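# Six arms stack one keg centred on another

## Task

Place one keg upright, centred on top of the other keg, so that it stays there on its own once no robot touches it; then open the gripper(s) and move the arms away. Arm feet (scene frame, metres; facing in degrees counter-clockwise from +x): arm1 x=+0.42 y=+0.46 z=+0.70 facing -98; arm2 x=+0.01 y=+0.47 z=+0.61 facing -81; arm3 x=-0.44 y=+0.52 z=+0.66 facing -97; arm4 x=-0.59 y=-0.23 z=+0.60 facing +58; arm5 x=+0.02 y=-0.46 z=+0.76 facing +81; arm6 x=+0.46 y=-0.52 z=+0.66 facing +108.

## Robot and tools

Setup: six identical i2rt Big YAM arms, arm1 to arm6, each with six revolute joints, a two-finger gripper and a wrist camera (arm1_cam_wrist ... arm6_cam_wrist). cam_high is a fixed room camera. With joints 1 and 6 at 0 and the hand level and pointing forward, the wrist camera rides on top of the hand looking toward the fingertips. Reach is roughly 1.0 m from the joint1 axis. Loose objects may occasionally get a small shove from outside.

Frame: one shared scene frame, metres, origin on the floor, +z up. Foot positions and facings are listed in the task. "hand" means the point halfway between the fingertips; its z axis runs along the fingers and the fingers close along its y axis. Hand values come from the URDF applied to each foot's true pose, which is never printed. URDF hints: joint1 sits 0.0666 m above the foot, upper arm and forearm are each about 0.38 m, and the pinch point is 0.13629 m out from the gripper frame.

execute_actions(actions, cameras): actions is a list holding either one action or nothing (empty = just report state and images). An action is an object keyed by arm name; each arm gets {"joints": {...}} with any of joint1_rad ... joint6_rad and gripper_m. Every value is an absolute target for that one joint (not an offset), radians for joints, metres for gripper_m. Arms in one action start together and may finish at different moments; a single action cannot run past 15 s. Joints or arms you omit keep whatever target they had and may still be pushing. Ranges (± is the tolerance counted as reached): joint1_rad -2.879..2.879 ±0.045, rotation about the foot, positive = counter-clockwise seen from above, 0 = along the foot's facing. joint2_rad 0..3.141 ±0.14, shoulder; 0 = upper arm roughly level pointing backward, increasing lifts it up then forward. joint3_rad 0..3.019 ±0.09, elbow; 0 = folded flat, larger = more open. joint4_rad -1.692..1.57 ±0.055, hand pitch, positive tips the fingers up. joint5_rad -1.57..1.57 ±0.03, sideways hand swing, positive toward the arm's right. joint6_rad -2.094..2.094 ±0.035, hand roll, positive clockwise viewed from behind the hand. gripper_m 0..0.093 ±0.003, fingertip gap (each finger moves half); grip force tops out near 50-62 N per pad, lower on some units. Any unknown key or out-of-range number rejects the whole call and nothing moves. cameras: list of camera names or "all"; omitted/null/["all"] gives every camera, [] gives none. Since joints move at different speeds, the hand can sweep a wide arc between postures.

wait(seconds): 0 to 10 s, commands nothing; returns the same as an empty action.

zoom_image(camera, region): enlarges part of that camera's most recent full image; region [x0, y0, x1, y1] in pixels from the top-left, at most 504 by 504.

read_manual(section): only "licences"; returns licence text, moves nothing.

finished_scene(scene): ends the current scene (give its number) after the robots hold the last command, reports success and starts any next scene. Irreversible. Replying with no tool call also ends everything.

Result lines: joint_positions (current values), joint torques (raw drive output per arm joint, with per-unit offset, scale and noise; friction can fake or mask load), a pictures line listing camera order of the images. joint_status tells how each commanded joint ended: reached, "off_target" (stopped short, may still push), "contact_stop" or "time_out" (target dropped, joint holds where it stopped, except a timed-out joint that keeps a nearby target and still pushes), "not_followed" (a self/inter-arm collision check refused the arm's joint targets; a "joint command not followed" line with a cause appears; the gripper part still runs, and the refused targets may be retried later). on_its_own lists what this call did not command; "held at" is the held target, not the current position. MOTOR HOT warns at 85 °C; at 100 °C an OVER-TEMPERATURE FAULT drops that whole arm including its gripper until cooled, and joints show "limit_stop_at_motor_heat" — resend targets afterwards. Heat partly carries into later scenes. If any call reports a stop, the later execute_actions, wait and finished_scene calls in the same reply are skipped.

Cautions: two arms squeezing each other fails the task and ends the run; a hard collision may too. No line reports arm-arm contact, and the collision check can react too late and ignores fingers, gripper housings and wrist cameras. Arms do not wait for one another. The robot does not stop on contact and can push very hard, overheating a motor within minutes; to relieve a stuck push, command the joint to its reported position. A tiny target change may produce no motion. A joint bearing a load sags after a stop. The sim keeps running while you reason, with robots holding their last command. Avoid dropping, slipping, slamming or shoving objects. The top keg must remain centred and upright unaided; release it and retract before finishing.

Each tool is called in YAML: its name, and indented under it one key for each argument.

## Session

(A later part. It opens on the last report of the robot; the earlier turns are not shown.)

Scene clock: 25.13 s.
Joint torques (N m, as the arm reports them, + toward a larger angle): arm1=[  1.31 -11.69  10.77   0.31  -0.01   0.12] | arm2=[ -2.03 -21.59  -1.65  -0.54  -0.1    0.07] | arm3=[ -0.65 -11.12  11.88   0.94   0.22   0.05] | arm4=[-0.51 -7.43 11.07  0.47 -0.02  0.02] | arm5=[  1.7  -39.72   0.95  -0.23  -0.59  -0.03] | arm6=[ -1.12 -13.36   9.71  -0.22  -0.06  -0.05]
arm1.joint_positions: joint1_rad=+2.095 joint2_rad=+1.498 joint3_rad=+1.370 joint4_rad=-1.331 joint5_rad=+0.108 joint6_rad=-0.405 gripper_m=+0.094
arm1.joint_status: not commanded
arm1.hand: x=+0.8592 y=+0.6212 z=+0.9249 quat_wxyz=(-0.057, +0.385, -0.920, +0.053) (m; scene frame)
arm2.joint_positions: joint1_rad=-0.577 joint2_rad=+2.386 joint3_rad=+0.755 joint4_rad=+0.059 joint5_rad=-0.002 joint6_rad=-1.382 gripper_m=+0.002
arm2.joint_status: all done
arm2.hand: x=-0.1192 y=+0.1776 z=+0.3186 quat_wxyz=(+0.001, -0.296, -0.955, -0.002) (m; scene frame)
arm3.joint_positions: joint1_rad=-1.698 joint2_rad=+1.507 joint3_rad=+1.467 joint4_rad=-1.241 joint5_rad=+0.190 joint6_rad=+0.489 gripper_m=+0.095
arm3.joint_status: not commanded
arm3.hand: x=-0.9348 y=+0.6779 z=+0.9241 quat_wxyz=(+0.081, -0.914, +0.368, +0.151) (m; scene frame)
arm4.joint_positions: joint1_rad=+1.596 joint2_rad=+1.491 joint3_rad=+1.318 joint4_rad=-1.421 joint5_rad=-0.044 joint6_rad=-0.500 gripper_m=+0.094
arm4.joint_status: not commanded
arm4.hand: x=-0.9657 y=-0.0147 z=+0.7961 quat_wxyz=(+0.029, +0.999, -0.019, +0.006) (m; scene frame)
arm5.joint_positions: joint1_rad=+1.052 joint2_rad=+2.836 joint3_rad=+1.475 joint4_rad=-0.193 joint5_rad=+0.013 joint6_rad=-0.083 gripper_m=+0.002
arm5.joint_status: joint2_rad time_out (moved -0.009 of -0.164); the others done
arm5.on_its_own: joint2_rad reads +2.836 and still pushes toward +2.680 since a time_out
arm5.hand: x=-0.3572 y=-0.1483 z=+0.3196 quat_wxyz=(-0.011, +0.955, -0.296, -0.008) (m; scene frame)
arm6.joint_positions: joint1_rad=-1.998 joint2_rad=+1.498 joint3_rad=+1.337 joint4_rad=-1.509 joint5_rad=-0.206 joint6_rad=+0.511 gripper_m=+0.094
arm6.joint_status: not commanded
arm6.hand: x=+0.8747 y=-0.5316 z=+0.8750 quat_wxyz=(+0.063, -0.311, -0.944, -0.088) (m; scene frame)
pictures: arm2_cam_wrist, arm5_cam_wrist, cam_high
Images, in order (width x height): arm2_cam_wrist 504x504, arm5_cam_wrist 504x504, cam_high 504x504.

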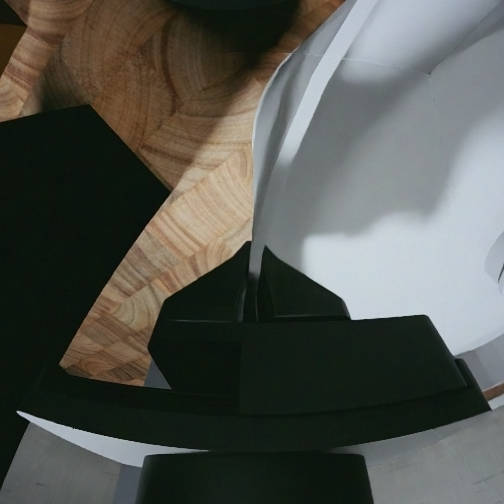

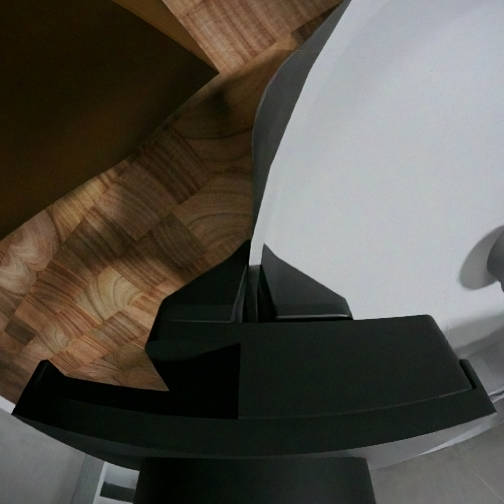

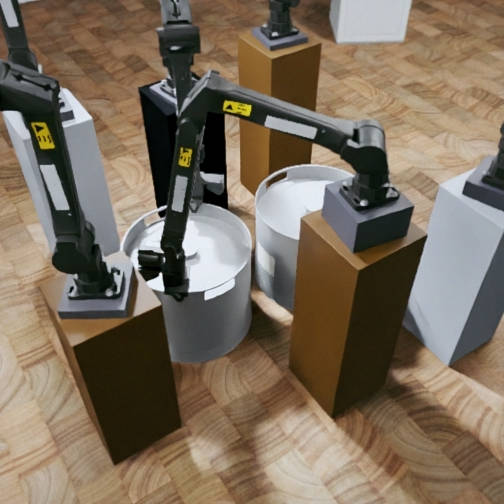

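execute_actions:
  actions:
    - {"arm2":{"joints":{"joint2_rad":2.39,"joint3_rad":0.756,"joint4_rad":0.06}},"arm5":{"joints":{"joint2_rad":2.83,"gripper_m":0.093}},"arm3":{"joints":{"joint1_rad":0.284,"joint3_rad":0.8,"joint4_rad":-0.85,"joint5_rad":0,"joint6_rad":0.95}},"arm4":{"joints":{"joint3_rad":0.45,"joint4_rad":-0.5,"joint5_rad":0,"joint6_rad":1.566}}}
  cameras: []

execute_actions:
  actions:
    - {"arm5":{"joints":{"joint2_rad":2.6,"joint3_rad":1.3,"joint4_rad":-0.27}},"arm3":{"joints":{"joint2_rad":2.24,"joint3_rad":0.82,"joint4_rad":-0.151}}}
  cameras: []

execute_actions:
  actions:
    - {"arm5":{"joints":{"joint1_rad":0.455,"joint2_rad":2.538,"joint3_rad":0.938,"joint4_rad":0.029,"joint6_rad":0.99}},"arm4":{"joints":{"joint1_rad":-0.407}}}
  cameras: []

execute_actions:
  actions:
    - {"arm4":{"joints":{"joint2_rad":1.984,"joint3_rad":0.39,"joint4_rad":0.023}}}
  cameras: ["arm3_cam_wrist","arm4_cam_wrist","arm5_cam_wrist","cam_high"]

Scene clock: 31.60 s.
Joint torques (N m, as the arm reports them, + toward a larger angle): arm1=[  1.42 -11.74  10.75   0.36  -0.04   0.11] | arm2=[ -2.11 -11.43  -0.39   0.42  -0.11   0.07] | arm3=[-0.09 -7.75  6.21  0.59  0.07  0.15] | arm4=[-0.46 -2.66  5.05  0.8   0.24  0.11] | arm5=[  2.22 -24.29   2.42   0.37  -0.15  -0.03] | arm6=[ -0.85 -13.47   9.73  -0.23   0.02  -0.09]
arm1.joint_positions: joint1_rad=+2.095 joint2_rad=+1.498 joint3_rad=+1.370 joint4_rad=-1.331 joint5_rad=+0.108 joint6_rad=-0.405 gripper_m=+0.094
arm1.joint_status: not commanded
arm1.hand: x=+0.8592 y=+0.6212 z=+0.9249 quat_wxyz=(-0.057, +0.385, -0.920, +0.053) (m; scene frame)
arm2.joint_positions: joint1_rad=-0.577 joint2_rad=+2.389 joint3_rad=+0.756 joint4_rad=+0.059 joint5_rad=-0.002 joint6_rad=-1.382 gripper_m=+0.002
arm2.joint_status: all done
arm2.hand: x=-0.1189 y=+0.1783 z=+0.3177 quat_wxyz=(+0.000, -0.296, -0.955, -0.004) (m; scene frame)
arm3.joint_positions: joint1_rad=+0.280 joint2_rad=+1.500 joint3_rad=+0.812 joint4_rad=-0.858 joint5_rad=+0.001 joint6_rad=+0.939 gripper_m=+0.095
arm3.joint_status: all done
arm3.hand: x=-0.3838 y=+0.1602 z=+0.6861 quat_wxyz=(-0.011, -0.923, -0.384, -0.002) (m; scene frame)
arm4.joint_positions: joint1_rad=+1.596 joint2_rad=+1.491 joint3_rad=+0.447 joint4_rad=-0.509 joint5_rad=-0.003 joint6_rad=+1.557 gripper_m=+0.094
arm4.joint_status: all done
arm4.hand: x=-0.8089 y=-0.0998 z=+0.5343 quat_wxyz=(+0.002, +0.500, -0.866, +0.000) (m; scene frame)
arm5.joint_positions: joint1_rad=+1.052 joint2_rad=+2.823 joint3_rad=+1.458 joint4_rad=-0.202 joint5_rad=+0.004 joint6_rad=-0.083 gripper_m=+0.093
arm5.joint_status: all done
arm5.hand: x=-0.3540 y=-0.1530 z=+0.3243 quat_wxyz=(-0.004, +0.955, -0.296, -0.003) (m; scene frame)
arm6.joint_positions: joint1_rad=-1.998 joint2_rad=+1.498 joint3_rad=+1.337 joint4_rad=-1.509 joint5_rad=-0.206 joint6_rad=+0.511 gripper_m=+0.094
arm6.joint_status: not commanded
arm6.hand: x=+0.8747 y=-0.5316 z=+0.8750 quat_wxyz=(+0.063, -0.311, -0.944, -0.088) (m; scene frame)
pictures: none
No camera images: the call's "cameras" was empty. Leave "cameras" out to get every camera's image.

Scene clock: 33.00 s.
Joint torques (N m, as the arm reports them, + toward a larger angle): arm1=[  1.14 -11.98  10.78   0.3   -0.03   0.12] | arm2=[ -2.13 -11.5   -0.39   0.43  -0.11   0.07] | arm3=[ -0.03 -10.74   1.84   0.73   0.07   0.15] | arm4=[-0.48 -2.73  5.03  0.81  0.24  0.09] | arm5=[  2.22 -22.03   3.41   0.17  -0.17  -0.04] | arm6=[  0.   -13.06   9.65  -0.28  -0.04  -0.03]
arm1.joint_positions: joint1_rad=+2.095 joint2_rad=+1.498 joint3_rad=+1.370 joint4_rad=-1.331 joint5_rad=+0.108 joint6_rad=-0.405 gripper_m=+0.094
arm1.joint_status: not commanded
arm1.hand: x=+0.8592 y=+0.6212 z=+0.9249 quat_wxyz=(-0.057, +0.385, -0.920, +0.053) (m; scene frame)
arm2.joint_positions: joint1_rad=-0.577 joint2_rad=+2.389 joint3_rad=+0.756 joint4_rad=+0.059 joint5_rad=-0.002 joint6_rad=-1.382 gripper_m=+0.002
arm2.joint_status: not commanded
arm2.hand: x=-0.1189 y=+0.1783 z=+0.3177 quat_wxyz=(+0.000, -0.296, -0.955, -0.004) (m; scene frame)
arm3.joint_positions: joint1_rad=+0.280 joint2_rad=+2.234 joint3_rad=+0.812 joint4_rad=-0.165 joint5_rad=+0.001 joint6_rad=+0.939 gripper_m=+0.095
arm3.joint_status: all done
arm3.hand: x=-0.3817 y=+0.1648 z=+0.4247 quat_wxyz=(+0.009, -0.923, -0.384, -0.007) (m; scene frame)
arm4.joint_positions: joint1_rad=+1.596 joint2_rad=+1.491 joint3_rad=+0.447 joint4_rad=-0.509 joint5_rad=-0.003 joint6_rad=+1.557 gripper_m=+0.094
arm4.joint_status: not commanded
arm4.hand: x=-0.8089 y=-0.0998 z=+0.5343 quat_wxyz=(+0.002, +0.500, -0.866, +0.000) (m; scene frame)
arm5.joint_positions: joint1_rad=+1.052 joint2_rad=+2.575 joint3_rad=+1.299 joint4_rad=-0.266 joint5_rad=+0.004 joint6_rad=-0.083 gripper_m=+0.093
arm5.joint_status: all done
arm5.hand: x=-0.3647 y=-0.1444 z=+0.4246 quat_wxyz=(-0.009, +0.955, -0.296, -0.015) (m; scene frame)
arm6.joint_positions: joint1_rad=-1.998 joint2_rad=+1.498 joint3_rad=+1.337 joint4_rad=-1.509 joint5_rad=-0.206 joint6_rad=+0.511 gripper_m=+0.094
arm6.joint_status: not commanded
arm6.hand: x=+0.8747 y=-0.5316 z=+0.8750 quat_wxyz=(+0.063, -0.311, -0.944, -0.088) (m; scene frame)
pictures: none
No camera images: the call's "cameras" was empty. Leave "cameras" out to get every camera's image.

Scene clock: 35.00 s.
Joint torques (N m, as the arm reports them, + toward a larger angle): arm1=[  1.15 -12.1   10.8    0.33  -0.02   0.12] | arm2=[ -2.08 -11.43  -0.37   0.47  -0.11   0.07] | arm3=[  0.   -10.54   1.84   0.74   0.07   0.14] | arm4=[-1.05 -2.67  5.3   0.6   0.13  0.09] | arm5=[  2.6  -19.49   0.     0.97   0.12   0.2 ] | arm6=[ -0.8  -13.87   9.86  -0.2   -0.04  -0.09]
arm1.joint_positions: joint1_rad=+2.095 joint2_rad=+1.498 joint3_rad=+1.370 joint4_rad=-1.331 joint5_rad=+0.108 joint6_rad=-0.405 gripper_m=+0.094
arm1.joint_status: not commanded
arm1.hand: x=+0.8592 y=+0.6212 z=+0.9249 quat_wxyz=(-0.057, +0.385, -0.920, +0.053) (m; scene frame)
arm2.joint_positions: joint1_rad=-0.577 joint2_rad=+2.389 joint3_rad=+0.756 joint4_rad=+0.059 joint5_rad=-0.002 joint6_rad=-1.382 gripper_m=+0.002
arm2.joint_status: not commanded
arm2.hand: x=-0.1189 y=+0.1783 z=+0.3177 quat_wxyz=(+0.000, -0.296, -0.955, -0.004) (m; scene frame)
arm3.joint_positions: joint1_rad=+0.280 joint2_rad=+2.234 joint3_rad=+0.812 joint4_rad=-0.165 joint5_rad=+0.001 joint6_rad=+0.939 gripper_m=+0.095
arm3.joint_status: not commanded
arm3.hand: x=-0.3817 y=+0.1648 z=+0.4247 quat_wxyz=(+0.009, -0.923, -0.384, -0.007) (m; scene frame)
arm4.joint_positions: joint1_rad=-0.405 joint2_rad=+1.491 joint3_rad=+0.447 joint4_rad=-0.504 joint5_rad=+0.000 joint6_rad=+1.558 gripper_m=+0.094
arm4.joint_status: all done
arm4.hand: x=-0.3773 y=-0.0851 z=+0.5400 quat_wxyz=(-0.014, -0.459, -0.888, -0.009) (m; scene frame)
arm5.joint_positions: joint1_rad=+0.447 joint2_rad=+2.527 joint3_rad=+0.939 joint4_rad=+0.017 joint5_rad=+0.001 joint6_rad=+0.976 gripper_m=+0.093
arm5.joint_status: all done
arm5.hand: x=-0.0814 y=-0.1092 z=+0.4243 quat_wxyz=(+0.000, +0.424, -0.906, -0.002) (m; scene frame)
arm6.joint_positions: joint1_rad=-1.998 joint2_rad=+1.498 joint3_rad=+1.337 joint4_rad=-1.509 joint5_rad=-0.206 joint6_rad=+0.511 gripper_m=+0.094
arm6.joint_status: not commanded
arm6.hand: x=+0.8747 y=-0.5316 z=+0.8750 quat_wxyz=(+0.063, -0.311, -0.944, -0.088) (m; scene frame)
pictures: none
No camera images: the call's "cameras" was empty. Leave "cameras" out to get every camera's image.

Scene clock: 36.23 s.
Joint torques (N m, as the arm reports them, + toward a larger angle): arm1=[  1.43 -11.8   10.76   0.4   -0.03   0.13] | arm2=[ -2.07 -11.58  -0.4    0.43  -0.11   0.07] | arm3=[ -0.01 -10.56   1.83   0.73   0.07   0.15] | arm4=[-1.2  -4.01  0.18  0.81  0.13  0.09] | arm5=[  3.71 -19.35  -0.25   0.63   0.08   0.24] | arm6=[ -0.25 -13.88   9.77  -0.27  -0.09  -0.03]
arm1.joint_positions: joint1_rad=+2.095 joint2_rad=+1.498 joint3_rad=+1.370 joint4_rad=-1.331 joint5_rad=+0.108 joint6_rad=-0.405 gripper_m=+0.094
arm1.joint_status: not commanded
arm1.hand: x=+0.8592 y=+0.6212 z=+0.9249 quat_wxyz=(-0.057, +0.385, -0.920, +0.053) (m; scene frame)
arm2.joint_positions: joint1_rad=-0.577 joint2_rad=+2.389 joint3_rad=+0.756 joint4_rad=+0.059 joint5_rad=-0.002 joint6_rad=-1.382 gripper_m=+0.002
arm2.joint_status: not commanded
arm2.hand: x=-0.1189 y=+0.1783 z=+0.3177 quat_wxyz=(+0.000, -0.296, -0.955, -0.004) (m; scene frame)
arm3.joint_positions: joint1_rad=+0.280 joint2_rad=+2.234 joint3_rad=+0.812 joint4_rad=-0.165 joint5_rad=+0.001 joint6_rad=+0.939 gripper_m=+0.095
arm3.joint_status: not commanded
arm3.hand: x=-0.3817 y=+0.1648 z=+0.4247 quat_wxyz=(+0.009, -0.923, -0.384, -0.007) (m; scene frame)
arm4.joint_positions: joint1_rad=-0.405 joint2_rad=+1.970 joint3_rad=+0.390 joint4_rad=+0.014 joint5_rad=+0.000 joint6_rad=+1.558 gripper_m=+0.094
arm4.joint_status: all done
arm4.hand: x=-0.3988 y=-0.1019 z=+0.4277 quat_wxyz=(-0.009, -0.459, -0.888, -0.001) (m; scene frame)
arm5.joint_positions: joint1_rad=+0.447 joint2_rad=+2.527 joint3_rad=+0.939 joint4_rad=+0.017 joint5_rad=+0.001 joint6_rad=+0.976 gripper_m=+0.093
arm5.joint_status: not commanded
arm5.hand: x=-0.0814 y=-0.1092 z=+0.4243 quat_wxyz=(+0.000, +0.424, -0.906, -0.002) (m; scene frame)
arm6.joint_positions: joint1_rad=-1.998 joint2_rad=+1.498 joint3_rad=+1.337 joint4_rad=-1.509 joint5_rad=-0.206 joint6_rad=+0.511 gripper_m=+0.094
arm6.joint_status: not commanded
arm6.hand: x=+0.8747 y=-0.5316 z=+0.8750 quat_wxyz=(+0.063, -0.311, -0.944, -0.088) (m; scene frame)
pictures: arm3_cam_wrist, arm4_cam_wrist, arm5_cam_wrist, cam_high
Images, in order (width x height): arm3_cam_wrist 504x504, arm4_cam_wrist 504x504, arm5_cam_wrist 504x504, cam_high 504x504.

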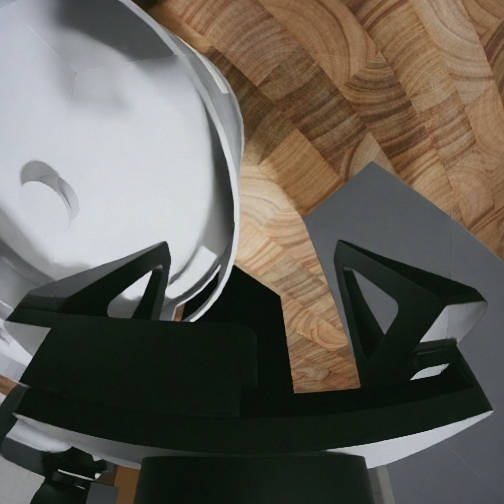

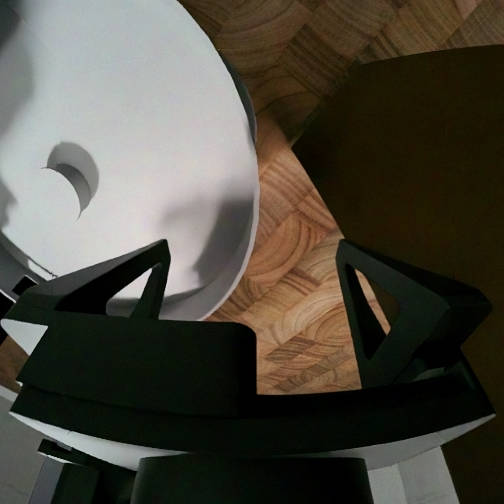

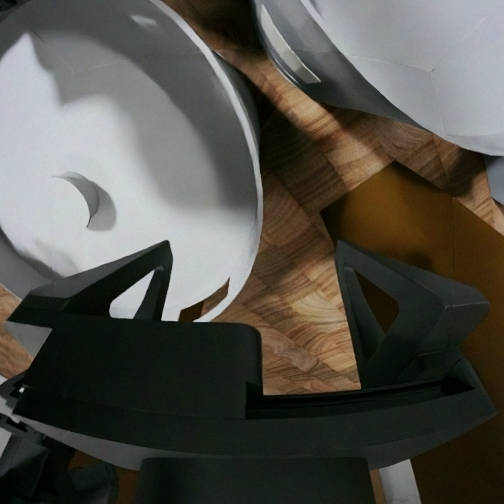

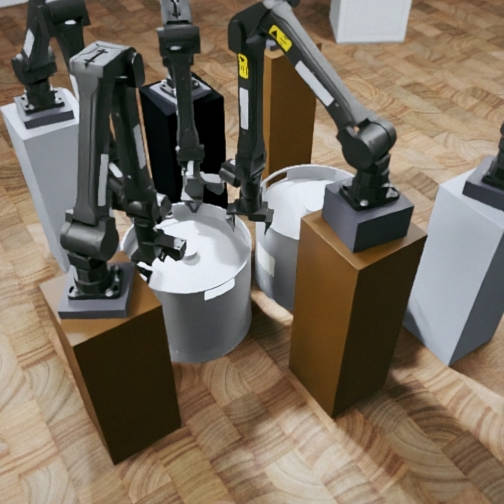

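execute_actions:
  actions:
    - {"arm3":{"joints":{"joint1_rad":0.31,"joint2_rad":2.4,"joint3_rad":0.885,"joint4_rad":-0.06}},"arm4":{"joints":{"joint2_rad":2.23,"joint3_rad":0.445,"joint4_rad":0.19}},"arm5":{"joints":{"joint2_rad":2.695,"joint3_rad":1.03,"joint4_rad":0.07}}}
  cameras: []

execute_actions:
  actions:
    - {"arm3":{"joints":{"joint2_rad":2.485,"joint3_rad":0.925,"joint4_rad":-0.03}},"arm4":{"joints":{"joint2_rad":2.345,"joint3_rad":0.485,"joint4_rad":0.25}},"arm5":{"joints":{"joint2_rad":2.77,"joint3_rad":1.08}}}
  cameras: []

execute_actions:
  actions:
    - {"arm3":{"joints":{"joint2_rad":2.57,"joint3_rad":0.975,"joint4_rad":0.025}},"arm4":{"joints":{"joint2_rad":2.46,"joint3_rad":0.535,"joint4_rad":0.34}},"arm5":{"joints":{"joint2_rad":2.85,"joint3_rad":1.15,"joint4_rad":0.115}}}
  cameras: ["arm3_cam_wrist","arm4_cam_wrist","arm5_cam_wrist","cam_high"]

Scene clock: 39.20 s.
Joint torques (N m, as the arm reports them, + toward a larger angle): arm1=[  1.21 -12.06  10.8    0.34  -0.03   0.12] | arm2=[ -2.18 -11.47  -0.38   0.46  -0.11   0.08] | arm3=[  0.47 -11.4    0.23   0.56   0.07   0.14] | arm4=[-1.16 -5.28 -1.98  0.76  0.13  0.1 ] | arm5=[  3.52 -18.92  -0.58   0.45   0.03   0.2 ] | arm6=[ -0.4  -13.02   9.58  -0.22  -0.07  -0.06]
arm1.joint_positions: joint1_rad=+2.095 joint2_rad=+1.498 joint3_rad=+1.370 joint4_rad=-1.331 joint5_rad=+0.108 joint6_rad=-0.405 gripper_m=+0.094
arm1.joint_status: not commanded
arm1.hand: x=+0.8592 y=+0.6212 z=+0.9249 quat_wxyz=(-0.057, +0.385, -0.920, +0.053) (m; scene frame)
arm2.joint_positions: joint1_rad=-0.577 joint2_rad=+2.389 joint3_rad=+0.756 joint4_rad=+0.059 joint5_rad=-0.002 joint6_rad=-1.382 gripper_m=+0.002
arm2.joint_status: not commanded
arm2.hand: x=-0.1189 y=+0.1783 z=+0.3177 quat_wxyz=(+0.000, -0.296, -0.955, -0.004) (m; scene frame)
arm3.joint_positions: joint1_rad=+0.299 joint2_rad=+2.398 joint3_rad=+0.885 joint4_rad=-0.069 joint5_rad=+0.001 joint6_rad=+0.940 gripper_m=+0.095
arm3.joint_status: all done
arm3.hand: x=-0.3736 y=+0.1617 z=+0.3710 quat_wxyz=(+0.007, -0.920, -0.393, -0.006) (m; scene frame)
arm4.joint_positions: joint1_rad=-0.405 joint2_rad=+2.222 joint3_rad=+0.448 joint4_rad=+0.181 joint5_rad=+0.000 joint6_rad=+1.558 gripper_m=+0.094
arm4.joint_status: all done
arm4.hand: x=-0.4032 y=-0.1059 z=+0.3730 quat_wxyz=(-0.003, -0.459, -0.888, +0.011) (m; scene frame)
arm5.joint_positions: joint1_rad=+0.447 joint2_rad=+2.689 joint3_rad=+1.028 joint4_rad=+0.066 joint5_rad=+0.001 joint6_rad=+0.977 gripper_m=+0.093
arm5.joint_status: all done
arm5.hand: x=-0.0784 y=-0.1202 z=+0.3675 quat_wxyz=(+0.002, +0.424, -0.906, +0.009) (m; scene frame)
arm6.joint_positions: joint1_rad=-1.998 joint2_rad=+1.498 joint3_rad=+1.337 joint4_rad=-1.509 joint5_rad=-0.206 joint6_rad=+0.511 gripper_m=+0.094
arm6.joint_status: not commanded
arm6.hand: x=+0.8747 y=-0.5316 z=+0.8750 quat_wxyz=(+0.063, -0.311, -0.944, -0.088) (m; scene frame)
pictures: none
No camera images: the call's "cameras" was empty. Leave "cameras" out to get every camera's image.

Scene clock: 40.10 s.
Joint torques (N m, as the arm reports them, + toward a larger angle): arm1=[  1.32 -11.88  10.8    0.26  -0.02   0.11] | arm2=[ -2.14 -11.43  -0.36   0.44  -0.12   0.07] | arm3=[  0.43 -11.23  -0.16   0.59   0.07   0.14] | arm4=[-1.13 -5.34 -2.74  0.6   0.14  0.09] | arm5=[  3.23 -18.9   -0.95   0.39   0.07   0.18] | arm6=[  0.21 -12.47   9.89  -0.22  -0.04   0.  ]
arm1.joint_positions: joint1_rad=+2.095 joint2_rad=+1.498 joint3_rad=+1.370 joint4_rad=-1.331 joint5_rad=+0.108 joint6_rad=-0.405 gripper_m=+0.094
arm1.joint_status: not commanded
arm1.hand: x=+0.8592 y=+0.6212 z=+0.9249 quat_wxyz=(-0.057, +0.385, -0.920, +0.053) (m; scene frame)
arm2.joint_positions: joint1_rad=-0.577 joint2_rad=+2.389 joint3_rad=+0.756 joint4_rad=+0.059 joint5_rad=-0.002 joint6_rad=-1.382 gripper_m=+0.002
arm2.joint_status: not commanded
arm2.hand: x=-0.1189 y=+0.1783 z=+0.3177 quat_wxyz=(+0.000, -0.296, -0.955, -0.004) (m; scene frame)
arm3.joint_positions: joint1_rad=+0.299 joint2_rad=+2.475 joint3_rad=+0.925 joint4_rad=-0.040 joint5_rad=+0.001 joint6_rad=+0.940 gripper_m=+0.095
arm3.joint_status: all done
arm3.hand: x=-0.3735 y=+0.1625 z=+0.3449 quat_wxyz=(+0.010, -0.920, -0.393, -0.007) (m; scene frame)
arm4.joint_positions: joint1_rad=-0.405 joint2_rad=+2.333 joint3_rad=+0.490 joint4_rad=+0.244 joint5_rad=+0.000 joint6_rad=+1.558 gripper_m=+0.094
arm4.joint_status: all done
arm4.hand: x=-0.4026 y=-0.1060 z=+0.3463 quat_wxyz=(-0.002, -0.459, -0.888, +0.013) (m; scene frame)
arm5.joint_positions: joint1_rad=+0.447 joint2_rad=+2.753 joint3_rad=+1.081 joint4_rad=+0.066 joint5_rad=+0.001 joint6_rad=+0.977 gripper_m=+0.093
arm5.joint_status: all done
arm5.hand: x=-0.0781 y=-0.1215 z=+0.3440 quat_wxyz=(+0.003, +0.424, -0.906, +0.015) (m; scene frame)
arm6.joint_positions: joint1_rad=-1.998 joint2_rad=+1.498 joint3_rad=+1.337 joint4_rad=-1.509 joint5_rad=-0.206 joint6_rad=+0.511 gripper_m=+0.094
arm6.joint_status: not commanded
arm6.hand: x=+0.8747 y=-0.5316 z=+0.8750 quat_wxyz=(+0.063, -0.311, -0.944, -0.088) (m; scene frame)
pictures: none
No camera images: the call's "cameras" was empty. Leave "cameras" out to get every camera's image.

Scene clock: 40.87 s.
Joint torques (N m, as the arm reports them, + toward a larger angle): arm1=[  1.34 -11.94  10.81   0.34  -0.03   0.13] | arm2=[ -2.09 -11.54  -0.38   0.44  -0.11   0.07] | arm3=[  0.46 -11.23  -0.41   0.6    0.07   0.14] | arm4=[-1.21 -5.75 -3.33  0.79  0.14  0.09] | arm5=[  3.32 -17.77  -0.78   0.37   0.08   0.19] | arm6=[ -0.81 -14.11   9.76  -0.08  -0.07  -0.05]
arm1.joint_positions: joint1_rad=+2.095 joint2_rad=+1.498 joint3_rad=+1.370 joint4_rad=-1.331 joint5_rad=+0.108 joint6_rad=-0.405 gripper_m=+0.094
arm1.joint_status: not commanded
arm1.hand: x=+0.8592 y=+0.6212 z=+0.9249 quat_wxyz=(-0.057, +0.385, -0.920, +0.053) (m; scene frame)
arm2.joint_positions: joint1_rad=-0.577 joint2_rad=+2.389 joint3_rad=+0.756 joint4_rad=+0.059 joint5_rad=-0.002 joint6_rad=-1.382 gripper_m=+0.002
arm2.joint_status: not commanded
arm2.hand: x=-0.1189 y=+0.1783 z=+0.3177 quat_wxyz=(+0.000, -0.296, -0.955, -0.004) (m; scene frame)
arm3.joint_positions: joint1_rad=+0.299 joint2_rad=+2.560 joint3_rad=+0.975 joint4_rad=+0.015 joint5_rad=+0.001 joint6_rad=+0.940 gripper_m=+0.095
arm3.joint_status: all done
arm3.hand: x=-0.3722 y=+0.1574 z=+0.3153 quat_wxyz=(+0.001, -0.920, -0.393, -0.005) (m; scene frame)
arm4.joint_positions: joint1_rad=-0.405 joint2_rad=+2.446 joint3_rad=+0.541 joint4_rad=+0.331 joint5_rad=+0.000 joint6_rad=+1.558 gripper_m=+0.094
arm4.joint_status: all done
arm4.hand: x=-0.3967 y=-0.1025 z=+0.3167 quat_wxyz=(-0.007, -0.459, -0.888, +0.002) (m; scene frame)
arm5.joint_positions: joint1_rad=+0.447 joint2_rad=+2.833 joint3_rad=+1.150 joint4_rad=+0.106 joint5_rad=+0.001 joint6_rad=+0.977 gripper_m=+0.093
arm5.joint_status: all done
arm5.hand: x=-0.0805 y=-0.1131 z=+0.3142 quat_wxyz=(+0.001, +0.424, -0.906, +0.000) (m; scene frame)
arm6.joint_positions: joint1_rad=-1.998 joint2_rad=+1.498 joint3_rad=+1.337 joint4_rad=-1.509 joint5_rad=-0.206 joint6_rad=+0.511 gripper_m=+0.094
arm6.joint_status: not commanded
arm6.hand: x=+0.8747 y=-0.5316 z=+0.8750 quat_wxyz=(+0.063, -0.311, -0.944, -0.088) (m; scene frame)
pictures: arm3_cam_wrist, arm4_cam_wrist, arm5_cam_wrist, cam_high
Images, in order (width x height): arm3_cam_wrist 504x504, arm4_cam_wrist 504x504, arm5_cam_wrist 504x504, cam_high 504x504.

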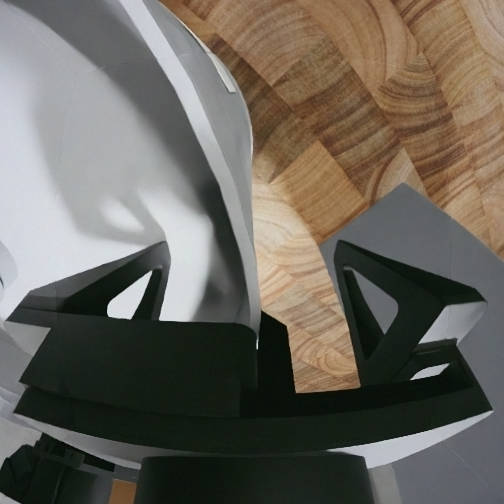

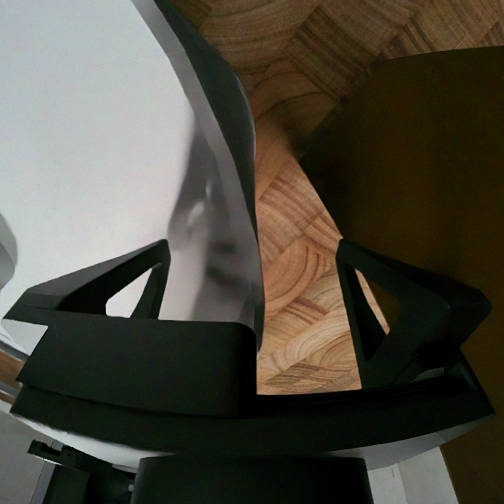

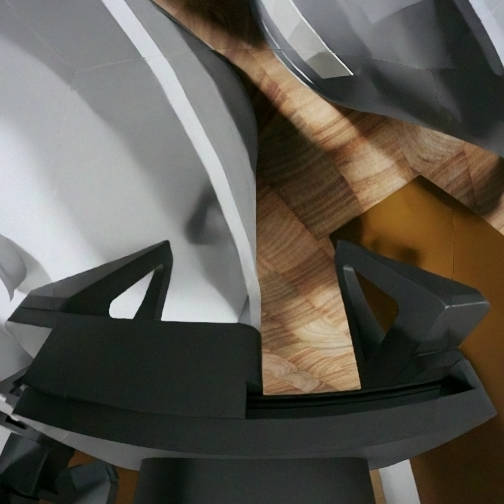

